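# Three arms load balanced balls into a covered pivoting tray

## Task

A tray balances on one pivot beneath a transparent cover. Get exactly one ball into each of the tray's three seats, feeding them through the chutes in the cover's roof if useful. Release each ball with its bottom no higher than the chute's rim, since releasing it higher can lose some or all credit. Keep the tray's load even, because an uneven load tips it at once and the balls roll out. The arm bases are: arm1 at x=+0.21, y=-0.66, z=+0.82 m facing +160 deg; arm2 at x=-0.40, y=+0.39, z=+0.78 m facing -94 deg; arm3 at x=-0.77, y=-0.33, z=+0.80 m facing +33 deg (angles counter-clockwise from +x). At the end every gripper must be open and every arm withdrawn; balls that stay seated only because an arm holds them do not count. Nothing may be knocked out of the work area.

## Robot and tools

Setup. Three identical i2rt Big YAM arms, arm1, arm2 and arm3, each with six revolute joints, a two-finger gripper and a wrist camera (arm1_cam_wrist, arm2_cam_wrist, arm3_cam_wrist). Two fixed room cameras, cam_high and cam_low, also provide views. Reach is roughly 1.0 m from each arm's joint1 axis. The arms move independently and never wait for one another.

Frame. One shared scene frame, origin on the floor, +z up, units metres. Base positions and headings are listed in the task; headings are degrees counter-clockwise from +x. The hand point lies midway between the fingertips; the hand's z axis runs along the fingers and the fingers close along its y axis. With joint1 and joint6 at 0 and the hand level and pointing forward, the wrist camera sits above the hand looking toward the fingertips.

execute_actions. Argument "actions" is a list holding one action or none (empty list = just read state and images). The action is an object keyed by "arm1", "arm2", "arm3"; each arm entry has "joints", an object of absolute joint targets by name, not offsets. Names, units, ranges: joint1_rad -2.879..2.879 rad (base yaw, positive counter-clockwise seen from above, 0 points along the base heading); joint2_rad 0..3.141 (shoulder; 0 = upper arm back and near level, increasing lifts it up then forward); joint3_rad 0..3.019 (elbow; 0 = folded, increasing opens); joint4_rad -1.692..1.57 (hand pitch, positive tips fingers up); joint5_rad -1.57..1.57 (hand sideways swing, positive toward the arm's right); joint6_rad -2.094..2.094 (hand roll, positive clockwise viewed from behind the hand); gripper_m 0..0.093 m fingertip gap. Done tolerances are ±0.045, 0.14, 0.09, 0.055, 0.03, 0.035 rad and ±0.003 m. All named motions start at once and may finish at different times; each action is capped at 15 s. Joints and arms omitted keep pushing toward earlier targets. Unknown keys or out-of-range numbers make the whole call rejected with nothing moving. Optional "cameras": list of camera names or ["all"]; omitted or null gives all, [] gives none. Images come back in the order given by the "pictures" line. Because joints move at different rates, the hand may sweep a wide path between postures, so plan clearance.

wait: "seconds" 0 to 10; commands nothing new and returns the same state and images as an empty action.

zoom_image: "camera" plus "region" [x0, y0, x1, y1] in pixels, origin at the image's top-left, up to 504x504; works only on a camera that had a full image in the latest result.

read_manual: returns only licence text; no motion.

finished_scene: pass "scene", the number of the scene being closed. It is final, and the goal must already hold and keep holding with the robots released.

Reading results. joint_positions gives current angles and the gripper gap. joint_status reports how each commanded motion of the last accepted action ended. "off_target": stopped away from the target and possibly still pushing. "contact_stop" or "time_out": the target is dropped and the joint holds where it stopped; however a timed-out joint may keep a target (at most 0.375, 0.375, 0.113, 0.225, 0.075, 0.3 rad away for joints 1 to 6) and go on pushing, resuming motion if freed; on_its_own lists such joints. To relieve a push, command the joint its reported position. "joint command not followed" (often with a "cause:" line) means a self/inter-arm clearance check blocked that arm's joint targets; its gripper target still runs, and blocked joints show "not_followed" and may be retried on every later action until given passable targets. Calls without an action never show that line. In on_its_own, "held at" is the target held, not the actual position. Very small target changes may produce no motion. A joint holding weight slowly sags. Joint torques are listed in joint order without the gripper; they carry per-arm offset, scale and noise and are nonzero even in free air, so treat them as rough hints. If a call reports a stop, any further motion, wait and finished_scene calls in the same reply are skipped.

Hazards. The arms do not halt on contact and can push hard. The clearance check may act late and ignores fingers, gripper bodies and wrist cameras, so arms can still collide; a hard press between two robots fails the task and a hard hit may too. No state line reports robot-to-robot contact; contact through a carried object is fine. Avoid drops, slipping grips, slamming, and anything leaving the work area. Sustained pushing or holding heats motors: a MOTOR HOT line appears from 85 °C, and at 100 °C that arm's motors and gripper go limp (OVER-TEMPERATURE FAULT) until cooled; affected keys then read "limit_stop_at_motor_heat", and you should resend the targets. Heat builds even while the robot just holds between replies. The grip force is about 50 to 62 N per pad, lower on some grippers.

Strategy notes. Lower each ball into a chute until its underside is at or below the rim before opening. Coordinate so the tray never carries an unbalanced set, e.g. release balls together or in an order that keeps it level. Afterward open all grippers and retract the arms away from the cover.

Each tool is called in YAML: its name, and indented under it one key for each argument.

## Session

execute_actions:
  actions: []

Scene clock: 0.00 s.
Joint torques (N m, as the arm reports them, + toward a larger angle): no reading
arm1.joint_positions: joint1_rad=+0.432 joint2_rad=+0.622 joint3_rad=+1.326 joint4_rad=-1.323 joint5_rad=-0.086 joint6_rad=+0.068 gripper_m=+0.094
arm1.joint_status: not commanded
arm1.hand: x=-0.0326 y=-0.7038 z=+1.3263 quat_wxyz=(+0.067, +0.888, +0.033, -0.454) (m; scene frame)
arm2.joint_positions: joint1_rad=+0.739 joint2_rad=+0.426 joint3_rad=+1.692 joint4_rad=-1.388 joint5_rad=+0.120 joint6_rad=+0.111 gripper_m=+0.094
arm2.joint_status: not commanded
arm2.hand: x=-0.3805 y=+0.3260 z=+1.4683 quat_wxyz=(-0.595, -0.396, -0.635, +0.296) (m; scene frame)
arm3.joint_positions: joint1_rad=+0.796 joint2_rad=+0.486 joint3_rad=+1.675 joint4_rad=-1.406 joint5_rad=-0.017 joint6_rad=-0.561 gripper_m=+0.094
arm3.joint_status: not commanded
arm3.hand: x=-0.7465 y=-0.2314 z=+1.4691 quat_wxyz=(-0.570, +0.644, -0.442, -0.253) (m; scene frame)
pictures: arm1_cam_wrist, arm2_cam_wrist, arm3_cam_wrist, cam_high, cam_low
Images, in order (width x height): arm1_cam_wrist 672x504, arm2_cam_wrist 672x504, arm3_cam_wrist 672x504, cam_high 672x504, cam_low 672x504.

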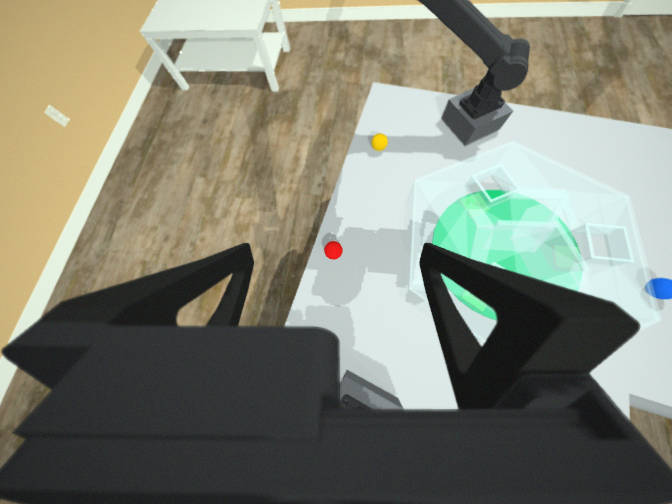

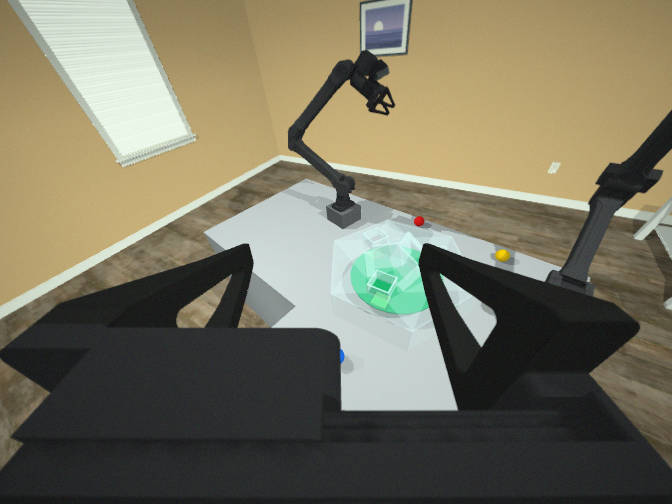

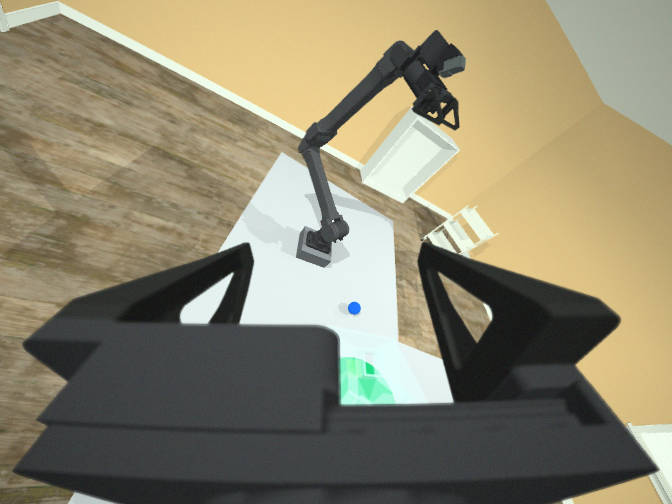

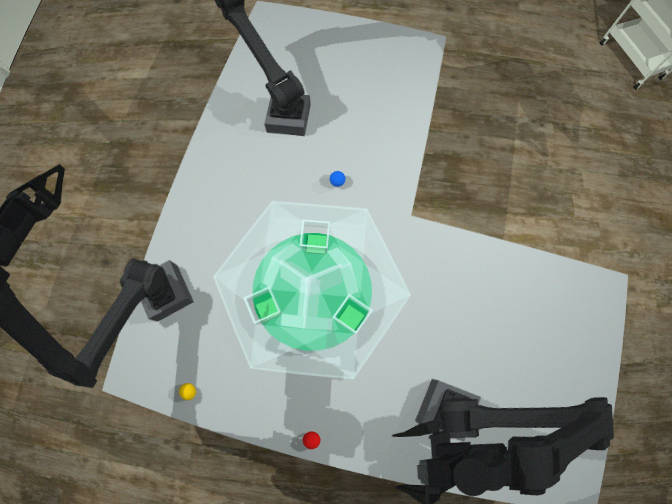

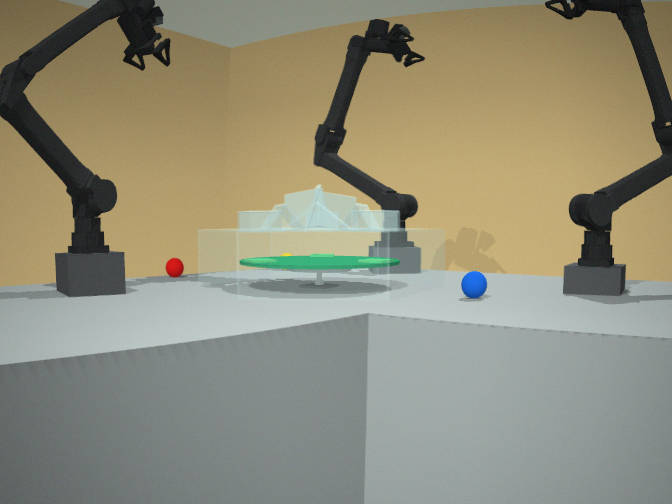

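execute_actions:
  actions:
    - {"arm1":{"joints":{"joint1_rad":0.63,"joint2_rad":1.695,"joint3_rad":1.105,"joint4_rad":-0.96,"joint5_rad":0,"joint6_rad":0}},"arm2":{"joints":{"joint1_rad":0.662,"joint2_rad":1.345,"joint3_rad":0.80,"joint4_rad":-1.005,"joint5_rad":0,"joint6_rad":-2.0}},"arm3":{"joints":{"joint1_rad":-1.834,"joint2_rad":0.8,"joint3_rad":1.0,"joint4_rad":-1.3,"joint5_rad":0,"joint6_rad":0}}}
  cameras: ["arm1_cam_wrist","arm2_cam_wrist"]

Scene clock: 5.60 s.
Joint torques (N m, as the arm reports them, + toward a larger angle): arm1=[ -0.26 -12.02   7.18   0.61  -0.01  -0.16] | arm2=[-0.98 -7.74  8.02  0.36 -0.15 -0.09] | arm3=[ 0.06 -1.18  8.83  1.2   0.12  0.13]
arm1.joint_positions: joint1_rad=+0.623 joint2_rad=+1.702 joint3_rad=+1.108 joint4_rad=-0.970 joint5_rad=-0.002 joint6_rad=+0.017 gripper_m=+0.094
arm1.joint_status: all done
arm1.hand: x=-0.2304 y=-0.7862 z=+0.8514 quat_wxyz=(-0.007, +0.991, +0.132, -0.003) (m; scene frame)
arm2.joint_positions: joint1_rad=+0.668 joint2_rad=+1.341 joint3_rad=+0.799 joint4_rad=-1.005 joint5_rad=+0.003 joint6_rad=-1.984 gripper_m=+0.094
arm2.joint_status: all done
arm2.hand: x=-0.2139 y=+0.1098 z=+0.8579 quat_wxyz=(+0.001, +0.486, -0.874, +0.013) (m; scene frame)
arm3.joint_positions: joint1_rad=-1.828 joint2_rad=+0.800 joint3_rad=+0.989 joint4_rad=-1.305 joint5_rad=-0.001 joint6_rad=-0.007 gripper_m=+0.094
arm3.joint_status: all done
arm3.hand: x=-0.6771 y=-0.6086 z=+1.1023 quat_wxyz=(-0.181, -0.568, -0.791, +0.137) (m; scene frame)
pictures: arm1_cam_wrist, arm2_cam_wrist
Images, in order (width x height): arm1_cam_wrist 672x504, arm2_cam_wrist 672x504.

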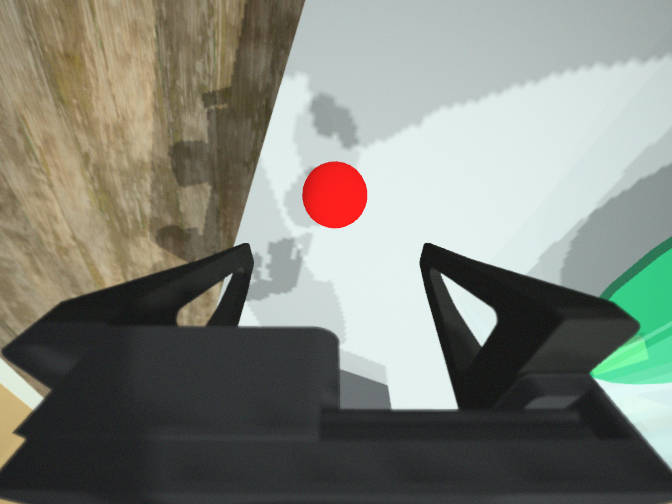

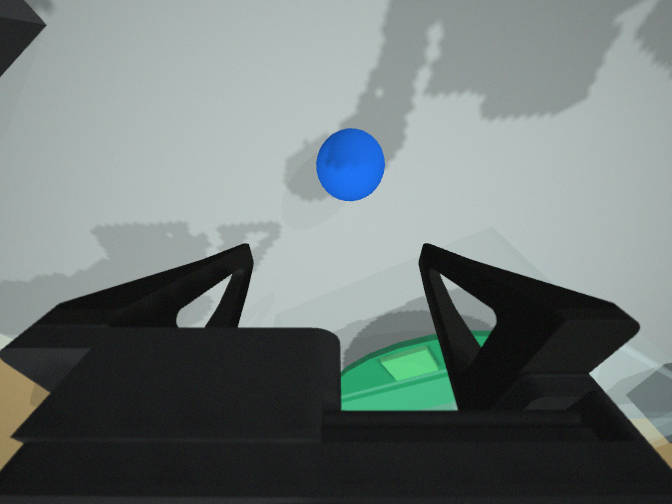

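execute_actions:
  actions:
    - {"arm1":{"joints":{"joint2_rad":1.85,"joint3_rad":1.005,"joint4_rad":-0.712}},"arm2":{"joints":{"joint1_rad":0.714,"joint2_rad":1.575,"joint3_rad":0.73,"joint4_rad":-0.705}},"arm3":{"joints":{"joint2_rad":1.44,"joint3_rad":0.79,"joint4_rad":-0.89}}}
  cameras: ["arm1_cam_wrist","arm2_cam_wrist","arm3_cam_wrist"]

Scene clock: 8.80 s.
Joint torques (N m, as the arm reports them, + toward a larger angle): arm1=[ -0.24 -12.31   6.05   0.66  -0.01  -0.15] | arm2=[ -0.05 -10.56   6.13   0.78  -0.11  -0.08] | arm3=[ 0.12 -8.5   6.49  0.69  0.1   0.13]
arm1.joint_positions: joint1_rad=+0.623 joint2_rad=+1.858 joint3_rad=+1.002 joint4_rad=-0.724 joint5_rad=-0.002 joint6_rad=+0.017 gripper_m=+0.094
arm1.joint_status: all done
arm1.hand: x=-0.2166 y=-0.7806 z=+0.7542 quat_wxyz=(-0.008, +0.991, +0.132, +0.005) (m; scene frame)
arm2.joint_positions: joint1_rad=+0.709 joint2_rad=+1.583 joint3_rad=+0.729 joint4_rad=-0.717 joint5_rad=+0.002 joint6_rad=-1.985 gripper_m=+0.094
arm2.joint_status: all done
arm2.hand: x=-0.1960 y=+0.1090 z=+0.7607 quat_wxyz=(+0.001, +0.504, -0.864, +0.002) (m; scene frame)
arm3.joint_positions: joint1_rad=-1.828 joint2_rad=+1.443 joint3_rad=+0.780 joint4_rad=-0.904 joint5_rad=-0.001 joint6_rad=-0.007 gripper_m=+0.094
arm3.joint_status: all done
arm3.hand: x=-0.6624 y=-0.6603 z=+0.8356 quat_wxyz=(-0.001, -0.585, -0.811, +0.004) (m; scene frame)
pictures: arm1_cam_wrist, arm2_cam_wrist, arm3_cam_wrist
Images, in order (width x height): arm1_cam_wrist 672x504, arm2_cam_wrist 672x504, arm3_cam_wrist 672x504.

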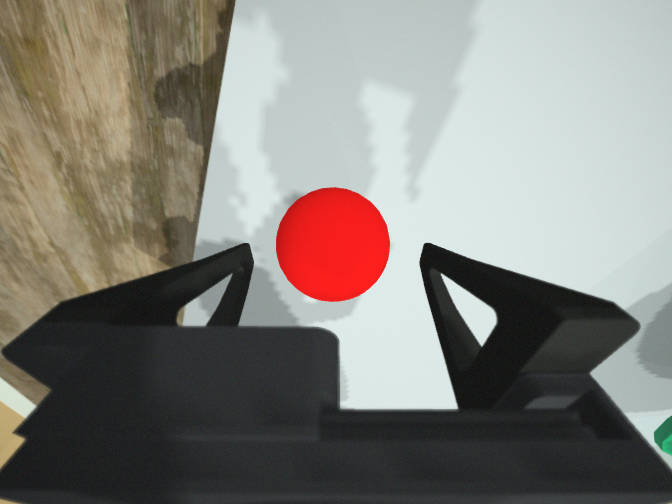

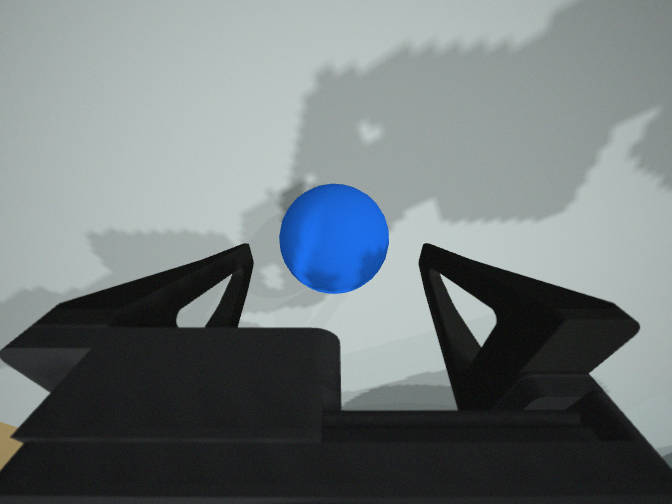

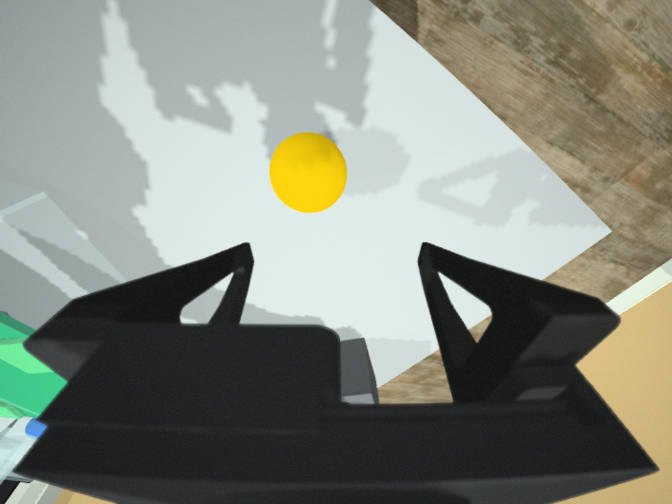

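execute_actions:
  actions:
    - {"arm1":{"joints":{"joint4_rad":-0.69}},"arm2":{"joints":{"joint1_rad":0.735,"joint2_rad":1.59,"joint3_rad":0.712,"joint4_rad":-0.68}},"arm3":{"joints":{"joint1_rad":-1.762,"joint2_rad":1.663,"joint3_rad":0.762,"joint4_rad":-0.645}}}
  cameras: ["arm1_cam_wrist","arm2_cam_wrist","arm3_cam_wrist"]

Scene clock: 11.47 s.
Joint torques (N m, as the arm reports them, + toward a larger angle): arm1=[ -0.2  -12.5    6.05   0.71  -0.01  -0.15] | arm2=[ 0.27 -9.07  5.72  0.8  -0.11 -0.08] | arm3=[  0.25 -10.62   4.88   0.51   0.12   0.15]
arm1.joint_positions: joint1_rad=+0.623 joint2_rad=+1.858 joint3_rad=+1.002 joint4_rad=-0.702 joint5_rad=-0.002 joint6_rad=+0.017 gripper_m=+0.094
arm1.joint_status: all done
arm1.hand: x=-0.2218 y=-0.7821 z=+0.7542 quat_wxyz=(-0.006, +0.991, +0.132, -0.006) (m; scene frame)
arm2.joint_positions: joint1_rad=+0.726 joint2_rad=+1.583 joint3_rad=+0.715 joint4_rad=-0.692 joint5_rad=+0.002 joint6_rad=-1.985 gripper_m=+0.094
arm2.joint_status: all done
arm2.hand: x=-0.1921 y=+0.1138 z=+0.7572 quat_wxyz=(+0.001, +0.511, -0.859, +0.007) (m; scene frame)
arm3.joint_positions: joint1_rad=-1.764 joint2_rad=+1.680 joint3_rad=+0.753 joint4_rad=-0.659 joint5_rad=-0.001 joint6_rad=-0.007 gripper_m=+0.094
arm3.joint_status: all done
arm3.hand: x=-0.6372 y=-0.6657 z=+0.7501 quat_wxyz=(+0.007, -0.558, -0.830, -0.001) (m; scene frame)
pictures: arm1_cam_wrist, arm2_cam_wrist, arm3_cam_wrist
Images, in order (width x height): arm1_cam_wrist 672x504, arm2_cam_wrist 672x504, arm3_cam_wrist 672x504.

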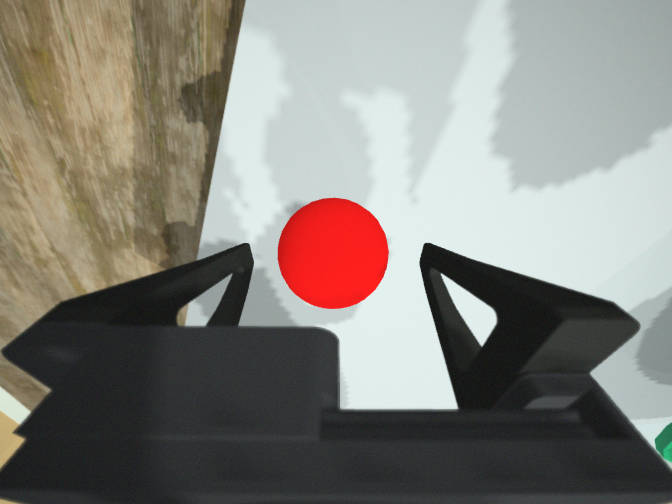

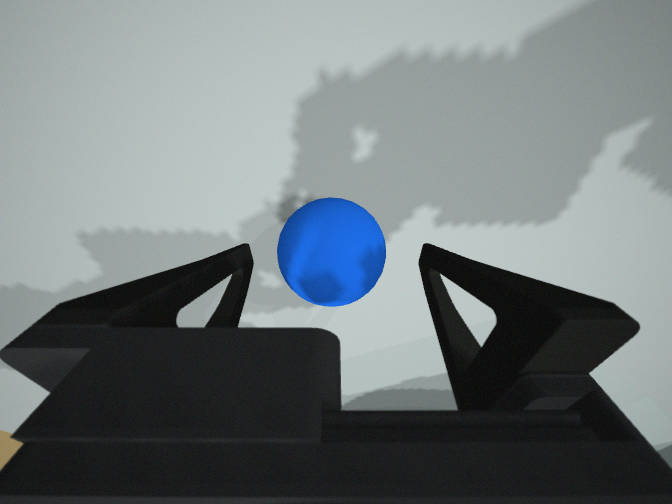

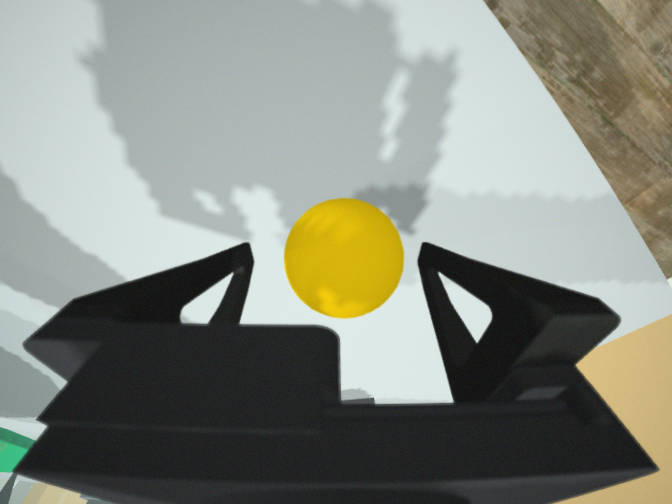

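execute_actions:
  actions:
    - {"arm1":{"joints":{"gripper_m":0.04}},"arm2":{"joints":{"gripper_m":0.04}},"arm3":{"joints":{"gripper_m":0.04}}}
  cameras: []

execute_actions:
  actions:
    - {"arm1":{"joints":{"joint2_rad":1.51,"joint3_rad":1.39,"joint4_rad":-1.41}},"arm2":{"joints":{"joint2_rad":1.23,"joint3_rad":1.155,"joint4_rad":-1.48}},"arm3":{"joints":{"joint2_rad":1.29,"joint3_rad":1.165,"joint4_rad":-1.42}}}
  cameras: ["cam_low"]

Scene clock: 13.83 s.
Joint torques (N m, as the arm reports them, + toward a larger angle): arm1=[ -0.2  -12.55   6.07   0.66  -0.01  -0.15] | arm2=[ 0.25 -9.08  5.77  0.74 -0.09 -0.07] | arm3=[  0.19 -11.24   4.95   0.77   0.16   0.1 ]
arm1.joint_positions: joint1_rad=+0.623 joint2_rad=+1.858 joint3_rad=+1.002 joint4_rad=-0.702 joint5_rad=-0.002 joint6_rad=+0.016 gripper_m=+0.055
arm1.joint_status: gripper_m off_target (ended at +0.055, target +0.040)
arm1.hand: x=-0.2220 y=-0.7821 z=+0.7542 quat_wxyz=(-0.007, +0.991, +0.132, -0.007) (m; scene frame)
arm2.joint_positions: joint1_rad=+0.726 joint2_rad=+1.583 joint3_rad=+0.715 joint4_rad=-0.691 joint5_rad=+0.002 joint6_rad=-1.986 gripper_m=+0.056
arm2.joint_status: gripper_m off_target (ended at +0.056, target +0.040)
arm2.hand: x=-0.1920 y=+0.1138 z=+0.7571 quat_wxyz=(+0.000, +0.512, -0.859, +0.008) (m; scene frame)
arm3.joint_positions: joint1_rad=-1.764 joint2_rad=+1.680 joint3_rad=+0.753 joint4_rad=-0.658 joint5_rad=+0.000 joint6_rad=-0.007 gripper_m=+0.055
arm3.joint_status: gripper_m off_target (ended at +0.055, target +0.040)
arm3.hand: x=-0.6372 y=-0.6660 z=+0.7501 quat_wxyz=(+0.007, -0.558, -0.830, +0.000) (m; scene frame)
pictures: none
No camera images: the call's "cameras" was empty. Leave "cameras" out to get every camera's image.

Scene clock: 15.37 s.
Joint torques (N m, as the arm reports them, + toward a larger angle): arm1=[ -0.19 -11.56   9.87  -0.12  -0.03  -0.15] | arm2=[ 0.19 -8.29 10.84 -0.22 -0.09 -0.08] | arm3=[ 0.3  -8.42  8.84 -0.21  0.13  0.1 ]
arm1.joint_positions: joint1_rad=+0.623 joint2_rad=+1.528 joint3_rad=+1.376 joint4_rad=-1.400 joint5_rad=-0.002 joint6_rad=+0.016 gripper_m=+0.055
arm1.joint_status: all done
arm1.hand: x=-0.2289 y=-0.7887 z=+1.0220 quat_wxyz=(-0.006, +0.991, +0.132, -0.009) (m; scene frame)
arm2.joint_positions: joint1_rad=+0.726 joint2_rad=+1.236 joint3_rad=+1.137 joint4_rad=-1.469 joint5_rad=+0.002 joint6_rad=-1.986 gripper_m=+0.056
arm2.joint_status: all done
arm2.hand: x=-0.1935 y=+0.1161 z=+1.0127 quat_wxyz=(+0.001, +0.512, -0.859, +0.003) (m; scene frame)
arm3.joint_positions: joint1_rad=-1.764 joint2_rad=+1.301 joint3_rad=+1.147 joint4_rad=-1.407 joint5_rad=+0.000 joint6_rad=-0.007 gripper_m=+0.055
arm3.joint_status: all done
arm3.hand: x=-0.6320 y=-0.6735 z=+1.0109 quat_wxyz=(-0.003, -0.558, -0.830, +0.007) (m; scene frame)
pictures: cam_low
Images, in order (width x height): cam_low 672x504.

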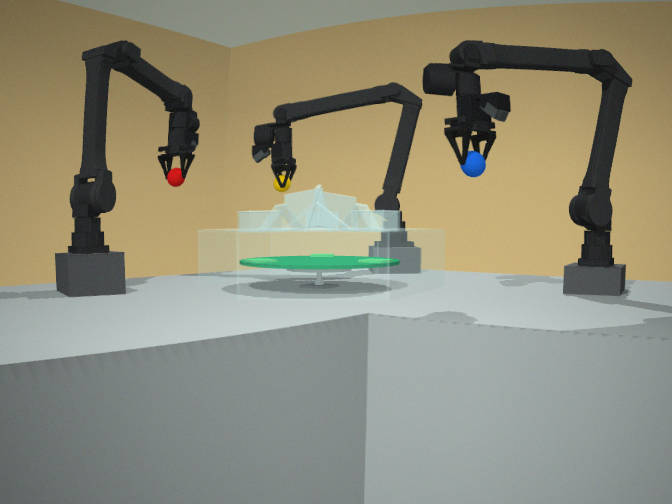

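execute_actions:
  actions:
    - {"arm1":{"joints":{"joint1_rad":-0.332,"joint2_rad":1.497,"joint3_rad":1.235,"joint4_rad":-1.29,"joint6_rad":-0.12}},"arm2":{"joints":{"joint1_rad":0.34,"joint2_rad":1.78,"joint3_rad":1.715,"joint4_rad":-1.45,"joint6_rad":0.345}},"arm3":{"joints":{"joint1_rad":-0.695,"joint2_rad":1.35,"joint3_rad":1.12,"joint4_rad":-1.31,"joint6_rad":-0.61}}}
  cameras: ["arm1_cam_wrist","arm2_cam_wrist","arm3_cam_wrist"]

Scene clock: 19.83 s.
Joint torques (N m, as the arm reports them, + toward a larger angle): arm1=[ -0.66 -10.93   8.55   0.43  -0.15  -0.15] | arm2=[  0.15 -19.43  13.96   0.45   0.03   0.27] | arm3=[  0.32 -10.46   8.2    0.38   0.04  -0.03]
arm1.joint_positions: joint1_rad=-0.332 joint2_rad=+1.511 joint3_rad=+1.235 joint4_rad=-1.295 joint5_rad=+0.001 joint6_rad=-0.103 gripper_m=+0.055
arm1.joint_status: all done
arm1.hand: x=-0.1301 y=-0.3902 z=+0.9828 quat_wxyz=(-0.008, +0.959, -0.282, -0.003) (m; scene frame)
arm2.joint_positions: joint1_rad=+0.333 joint2_rad=+1.798 joint3_rad=+1.661 joint4_rad=-1.452 joint5_rad=+0.002 joint6_rad=+0.330 gripper_m=+0.056
arm2.joint_status: all done
arm2.hand: x=-0.2592 y=-0.1412 z=+0.9726 quat_wxyz=(+0.007, -0.729, -0.684, -0.003) (m; scene frame)
arm3.joint_positions: joint1_rad=-0.695 joint2_rad=+1.370 joint3_rad=+1.104 joint4_rad=-1.317 joint5_rad=+0.000 joint6_rad=-0.602 gripper_m=+0.055
arm3.joint_status: all done
arm3.hand: x=-0.3920 y=-0.3802 z=+0.9677 quat_wxyz=(+0.009, +0.237, -0.971, +0.000) (m; scene frame)
pictures: arm1_cam_wrist, arm2_cam_wrist, arm3_cam_wrist
Images, in order (width x height): arm1_cam_wrist 672x504, arm2_cam_wrist 672x504, arm3_cam_wrist 672x504.

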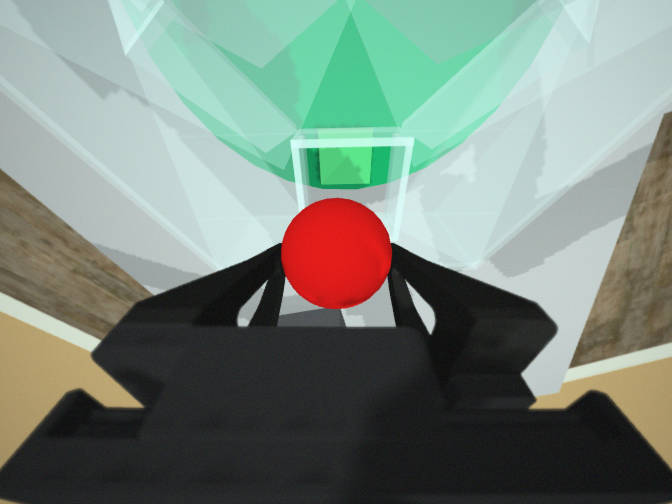

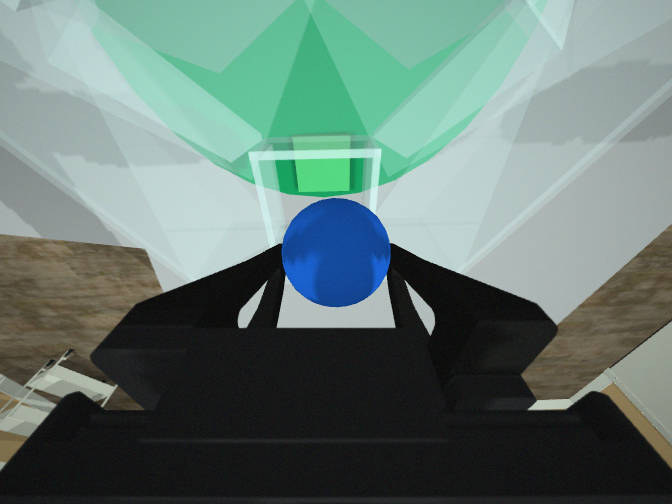

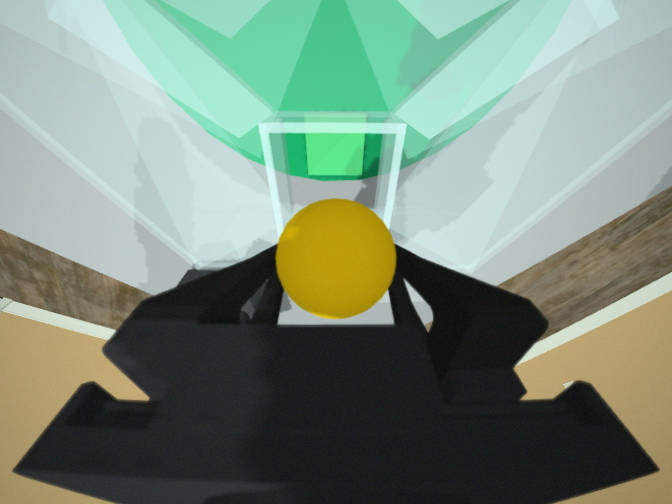

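execute_actions:
  actions:
    - {"arm1":{"joints":{"joint1_rad":-0.352,"joint2_rad":1.545,"joint3_rad":1.125,"joint4_rad":-1.135}},"arm2":{"joints":{"joint1_rad":0.368,"joint2_rad":1.80,"joint3_rad":1.55,"joint4_rad":-1.30}},"arm3":{"joints":{"joint1_rad":-0.68,"joint2_rad":1.415,"joint3_rad":1.027,"joint4_rad":-1.145}}}
  cameras: ["arm1_cam_wrist","arm2_cam_wrist","arm3_cam_wrist","cam_low"]

zoom_image:
  camera: "cam_low"
  region: [220, 160, 420, 260]

Scene clock: 23.60 s.
Joint torques (N m, as the arm reports them, + toward a larger angle): arm1=[ -1.55 -11.44   8.43   0.67  -0.15  -0.15] | arm2=[ -0.2  -18.18   9.87   0.93   0.02   0.28] | arm3=[  1.03 -10.77   8.13   0.67   0.06   0.02]
arm1.joint_positions: joint1_rad=-0.340 joint2_rad=+1.561 joint3_rad=+1.121 joint4_rad=-1.147 joint5_rad=+0.001 joint6_rad=-0.103 gripper_m=+0.055
arm1.joint_status: all done
arm1.hand: x=-0.1230 y=-0.3911 z=+0.9216 quat_wxyz=(-0.005, +0.958, -0.285, +0.004) (m; scene frame)
arm2.joint_positions: joint1_rad=+0.365 joint2_rad=+1.809 joint3_rad=+1.539 joint4_rad=-1.312 joint5_rad=+0.002 joint6_rad=+0.330 gripper_m=+0.056
arm2.joint_status: all done
arm2.hand: x=-0.2439 y=-0.1322 z=+0.9216 quat_wxyz=(+0.004, -0.718, -0.696, -0.001) (m; scene frame)
arm3.joint_positions: joint1_rad=-0.689 joint2_rad=+1.434 joint3_rad=+1.006 joint4_rad=-1.158 joint5_rad=-0.001 joint6_rad=-0.602 gripper_m=+0.055
arm3.joint_status: all done
arm3.hand: x=-0.3893 y=-0.3787 z=+0.9092 quat_wxyz=(+0.011, +0.240, -0.971, -0.001) (m; scene frame)
pictures: arm1_cam_wrist, arm2_cam_wrist, arm3_cam_wrist, cam_low
Images, in order (width x height): arm1_cam_wrist 672x504, arm2_cam_wrist 672x504, arm3_cam_wrist 672x504, cam_low 672x504.

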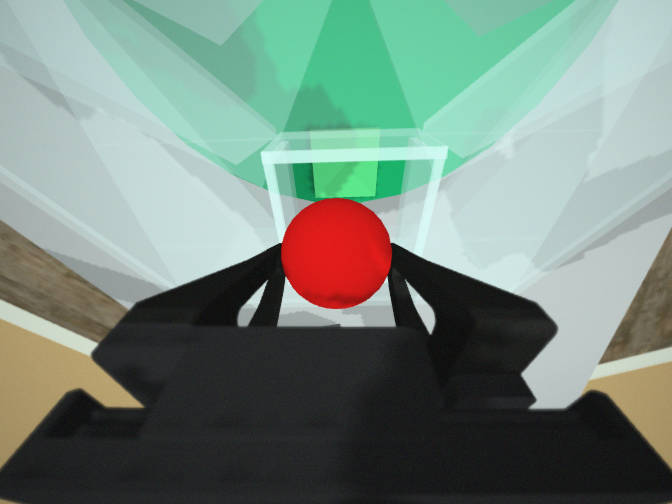

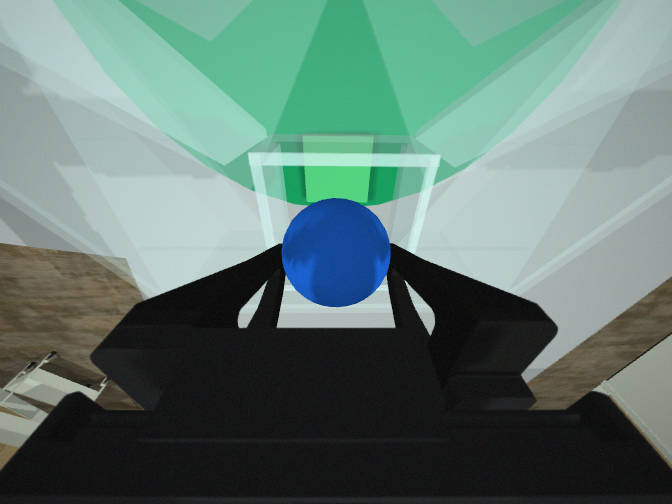

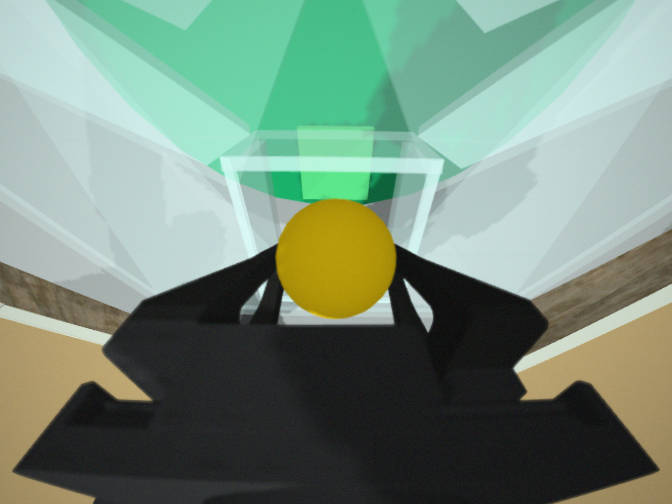

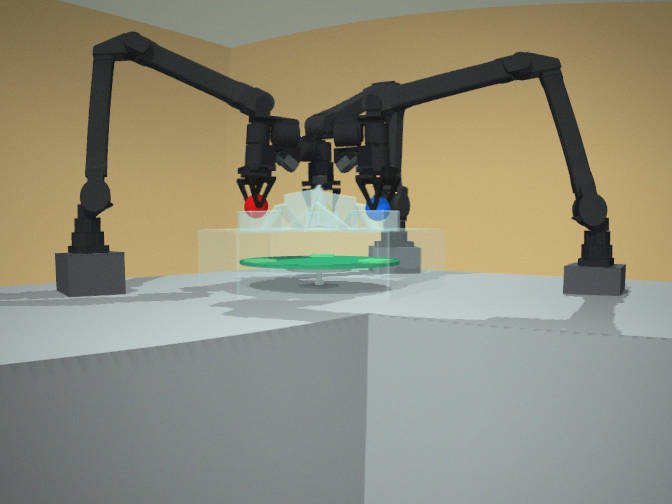

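Region (220, 160, 420, 260) of cam_low's 672x504 image, scaled by 2.520, with more detail than that image has.

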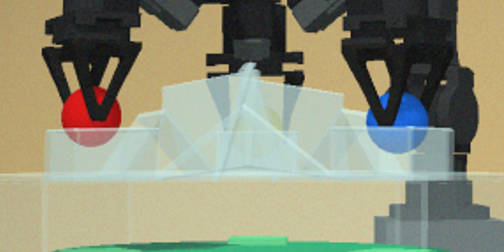

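execute_actions:
  actions:
    - {"arm1":{"joints":{"joint1_rad":-0.372,"joint4_rad":-1.12}},"arm3":{"joints":{"joint3_rad":1.065}}}
  cameras: ["arm1_cam_wrist","arm3_cam_wrist"]

Scene clock: 25.33 s.
Joint torques (N m, as the arm reports them, + toward a larger angle): arm1=[ -1.37 -11.27   8.4    0.71  -0.14  -0.15] | arm2=[  0.   -18.36   9.98   0.88   0.02   0.28] | arm3=[  0.86 -10.76  11.02   0.6    0.09  -0.03]
arm1.joint_positions: joint1_rad=-0.364 joint2_rad=+1.561 joint3_rad=+1.121 joint4_rad=-1.132 joint5_rad=+0.001 joint6_rad=-0.103 gripper_m=+0.055
arm1.joint_status: all done
arm1.hand: x=-0.1193 y=-0.3808 z=+0.9218 quat_wxyz=(-0.008, +0.955, -0.296, -0.003) (m; scene frame)
arm2.joint_positions: joint1_rad=+0.365 joint2_rad=+1.809 joint3_rad=+1.539 joint4_rad=-1.312 joint5_rad=+0.002 joint6_rad=+0.330 gripper_m=+0.056
arm2.joint_status: not commanded
arm2.hand: x=-0.2439 y=-0.1322 z=+0.9216 quat_wxyz=(+0.004, -0.718, -0.696, -0.001) (m; scene frame)
arm3.joint_positions: joint1_rad=-0.689 joint2_rad=+1.434 joint3_rad=+1.006 joint4_rad=-1.158 joint5_rad=-0.001 joint6_rad=-0.602 gripper_m=+0.055
arm3.joint_status: all done
arm3.hand: x=-0.3893 y=-0.3787 z=+0.9092 quat_wxyz=(+0.011, +0.240, -0.971, -0.001) (m; scene frame)
pictures: arm1_cam_wrist, arm3_cam_wrist
Images, in order (width x height): arm1_cam_wrist 672x504, arm3_cam_wrist 672x504.

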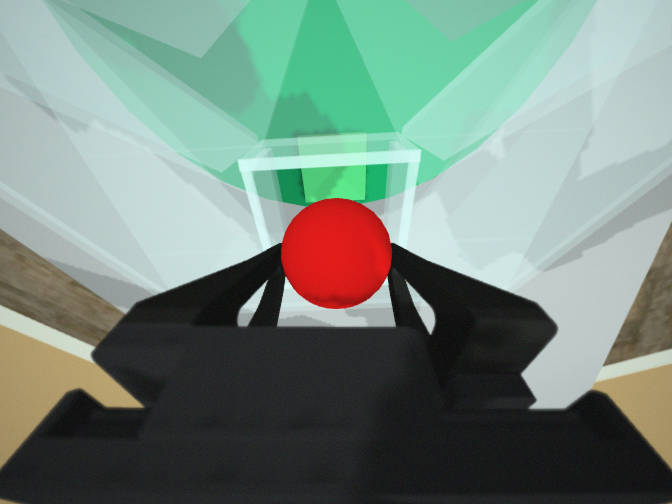

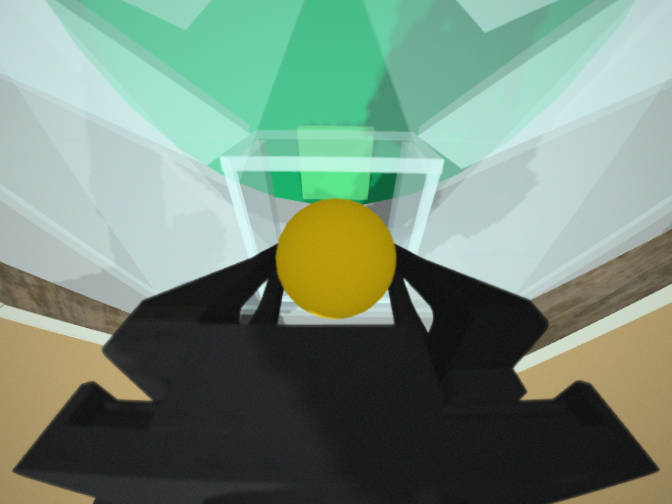

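execute_actions:
  actions:
    - {"arm3":{"joints":{"joint2_rad":1.40,"joint4_rad":-1.13}}}
  cameras: ["arm3_cam_wrist"]

Scene clock: 26.53 s.
Joint torques (N m, as the arm reports them, + toward a larger angle): arm1=[ -1.26 -11.2    8.39   0.71  -0.15  -0.16] | arm2=[ -0.06 -18.45   9.95   0.85   0.03   0.29] | arm3=[  0.51 -11.7   10.96   0.78   0.1    0.01]
arm1.joint_positions: joint1_rad=-0.364 joint2_rad=+1.561 joint3_rad=+1.121 joint4_rad=-1.132 joint5_rad=+0.001 joint6_rad=-0.103 gripper_m=+0.055
arm1.joint_status: not commanded
arm1.hand: x=-0.1193 y=-0.3808 z=+0.9218 quat_wxyz=(-0.008, +0.955, -0.296, -0.003) (m; scene frame)
arm2.joint_positions: joint1_rad=+0.365 joint2_rad=+1.809 joint3_rad=+1.539 joint4_rad=-1.312 joint5_rad=+0.002 joint6_rad=+0.330 gripper_m=+0.056
arm2.joint_status: not commanded
arm2.hand: x=-0.2439 y=-0.1322 z=+0.9216 quat_wxyz=(+0.004, -0.718, -0.696, -0.001) (m; scene frame)
arm3.joint_positions: joint1_rad=-0.688 joint2_rad=+1.432 joint3_rad=+1.006 joint4_rad=-1.147 joint5_rad=-0.001 joint6_rad=-0.602 gripper_m=+0.055
arm3.joint_status: all done
arm3.hand: x=-0.3865 y=-0.3786 z=+0.9099 quat_wxyz=(+0.005, +0.241, -0.971, +0.001) (m; scene frame)
pictures: arm3_cam_wrist
Images, in order (width x height): arm3_cam_wrist 672x504.

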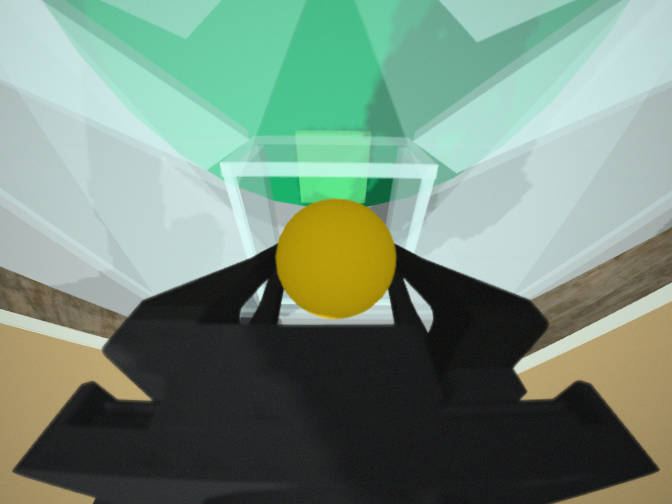

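execute_actions:
  actions:
    - {"arm3":{"joints":{"joint2_rad":1.378}}}
  cameras: ["arm3_cam_wrist"]

Scene clock: 27.70 s.
Joint torques (N m, as the arm reports them, + toward a larger angle): arm1=[ -1.31 -11.27   8.39   0.7   -0.15  -0.15] | arm2=[ -0.27 -18.43   9.96   0.9    0.02   0.28] | arm3=[  0.34 -11.19  10.72   0.79   0.1    0.  ]
arm1.joint_positions: joint1_rad=-0.364 joint2_rad=+1.561 joint3_rad=+1.121 joint4_rad=-1.132 joint5_rad=+0.001 joint6_rad=-0.103 gripper_m=+0.055
arm1.joint_status: not commanded
arm1.hand: x=-0.1193 y=-0.3808 z=+0.9218 quat_wxyz=(-0.008, +0.955, -0.296, -0.003) (m; scene frame)
arm2.joint_positions: joint1_rad=+0.365 joint2_rad=+1.809 joint3_rad=+1.539 joint4_rad=-1.312 joint5_rad=+0.002 joint6_rad=+0.330 gripper_m=+0.056
arm2.joint_status: not commanded
arm2.hand: x=-0.2439 y=-0.1322 z=+0.9216 quat_wxyz=(+0.004, -0.718, -0.696, -0.001) (m; scene frame)
arm3.joint_positions: joint1_rad=-0.688 joint2_rad=+1.403 joint3_rad=+1.009 joint4_rad=-1.144 joint5_rad=-0.001 joint6_rad=-0.602 gripper_m=+0.055
arm3.joint_status: all done
arm3.hand: x=-0.3840 y=-0.3788 z=+0.9215 quat_wxyz=(-0.012, +0.241, -0.970, +0.007) (m; scene frame)
pictures: arm3_cam_wrist
Images, in order (width x height): arm3_cam_wrist 672x504.

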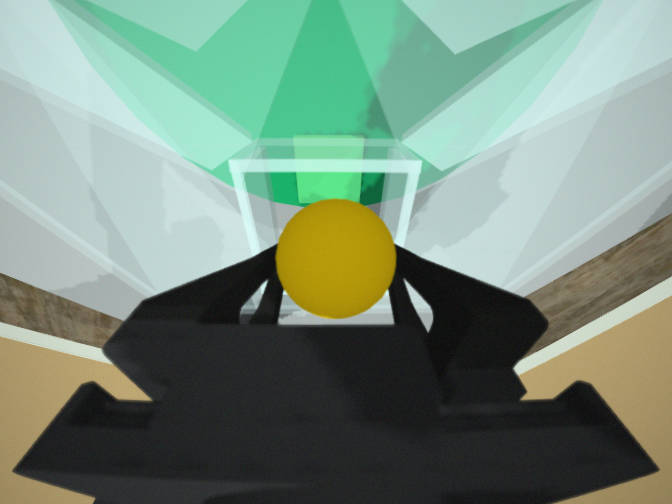

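execute_actions:
  actions:
    - {"arm1":{"joints":{"gripper_m":0.068}},"arm2":{"joints":{"gripper_m":0.068}},"arm3":{"joints":{"gripper_m":0.068}}}
  cameras: []

execute_actions:
  actions:
    - {"arm1":{"joints":{"joint2_rad":1.05}},"arm2":{"joints":{"joint2_rad":1.2,"joint3_rad":1.35}},"arm3":{"joints":{"joint2_rad":0.95,"joint3_rad":1.0}}}
  cameras: ["cam_high","cam_low"]

Scene clock: 29.40 s.
Joint torques (N m, as the arm reports them, + toward a larger angle): arm1=[ -1.26 -11.     8.42   0.7   -0.14  -0.15] | arm2=[ -0.05 -18.48   9.94   0.9    0.03   0.28] | arm3=[  0.23 -11.01  10.87   0.87   0.42   0.01]
arm1.joint_positions: joint1_rad=-0.364 joint2_rad=+1.557 joint3_rad=+1.121 joint4_rad=-1.132 joint5_rad=+0.001 joint6_rad=-0.103 gripper_m=+0.068
arm1.joint_status: all done
arm1.hand: x=-0.1194 y=-0.3807 z=+0.9235 quat_wxyz=(-0.008, +0.955, -0.296, -0.005) (m; scene frame)
arm2.joint_positions: joint1_rad=+0.365 joint2_rad=+1.808 joint3_rad=+1.539 joint4_rad=-1.312 joint5_rad=+0.002 joint6_rad=+0.330 gripper_m=+0.068
arm2.joint_status: all done
arm2.hand: x=-0.2439 y=-0.1322 z=+0.9220 quat_wxyz=(+0.003, -0.718, -0.696, -0.001) (m; scene frame)
arm3.joint_positions: joint1_rad=-0.678 joint2_rad=+1.400 joint3_rad=+1.009 joint4_rad=-1.146 joint5_rad=-0.009 joint6_rad=-0.602 gripper_m=+0.068
arm3.joint_status: all done
arm3.hand: x=-0.3838 y=-0.3734 z=+0.9229 quat_wxyz=(-0.014, +0.246, -0.969, +0.004) (m; scene frame)
pictures: none
No camera images: the call's "cameras" was empty. Leave "cameras" out to get every camera's image.

Scene clock: 30.90 s.
Joint torques (N m, as the arm reports them, + toward a larger angle): arm1=[-1.27 -5.24  9.97  1.48 -0.13 -0.15] | arm2=[ 0.11 -8.08 10.72  1.44  0.02  0.27] | arm3=[ 0.26 -3.38  9.31  1.37  0.21 -0.02]
arm1.joint_positions: joint1_rad=-0.364 joint2_rad=+1.050 joint3_rad=+1.121 joint4_rad=-1.131 joint5_rad=+0.001 joint6_rad=-0.103 gripper_m=+0.068
arm1.joint_status: all done
arm1.hand: x=-0.0899 y=-0.4087 z=+1.1255 quat_wxyz=(-0.107, +0.923, -0.285, -0.236) (m; scene frame)
arm2.joint_positions: joint1_rad=+0.365 joint2_rad=+1.201 joint3_rad=+1.343 joint4_rad=-1.306 joint5_rad=+0.002 joint6_rad=+0.330 gripper_m=+0.068
arm2.joint_status: all done
arm2.hand: x=-0.2791 y=-0.0179 z=+1.1226 quat_wxyz=(-0.181, -0.703, -0.681, +0.093) (m; scene frame)
arm3.joint_positions: joint1_rad=-0.678 joint2_rad=+0.945 joint3_rad=+0.984 joint4_rad=-1.142 joint5_rad=-0.004 joint6_rad=-0.602 gripper_m=+0.068
arm3.joint_status: all done
arm3.hand: x=-0.4212 y=-0.3694 z=+1.0713 quat_wxyz=(-0.214, +0.240, -0.943, +0.080) (m; scene frame)
pictures: cam_high, cam_low
Images, in order (width x height): cam_high 672x504, cam_low 672x504.

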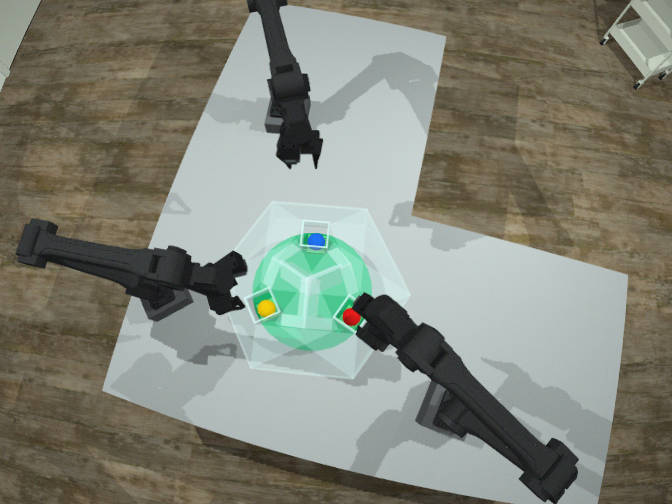

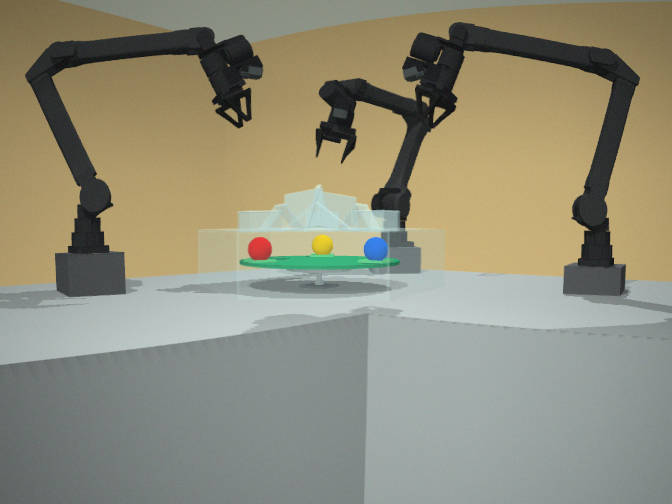

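finished_scene:
  scene: 2

The scene is finished: the task was done.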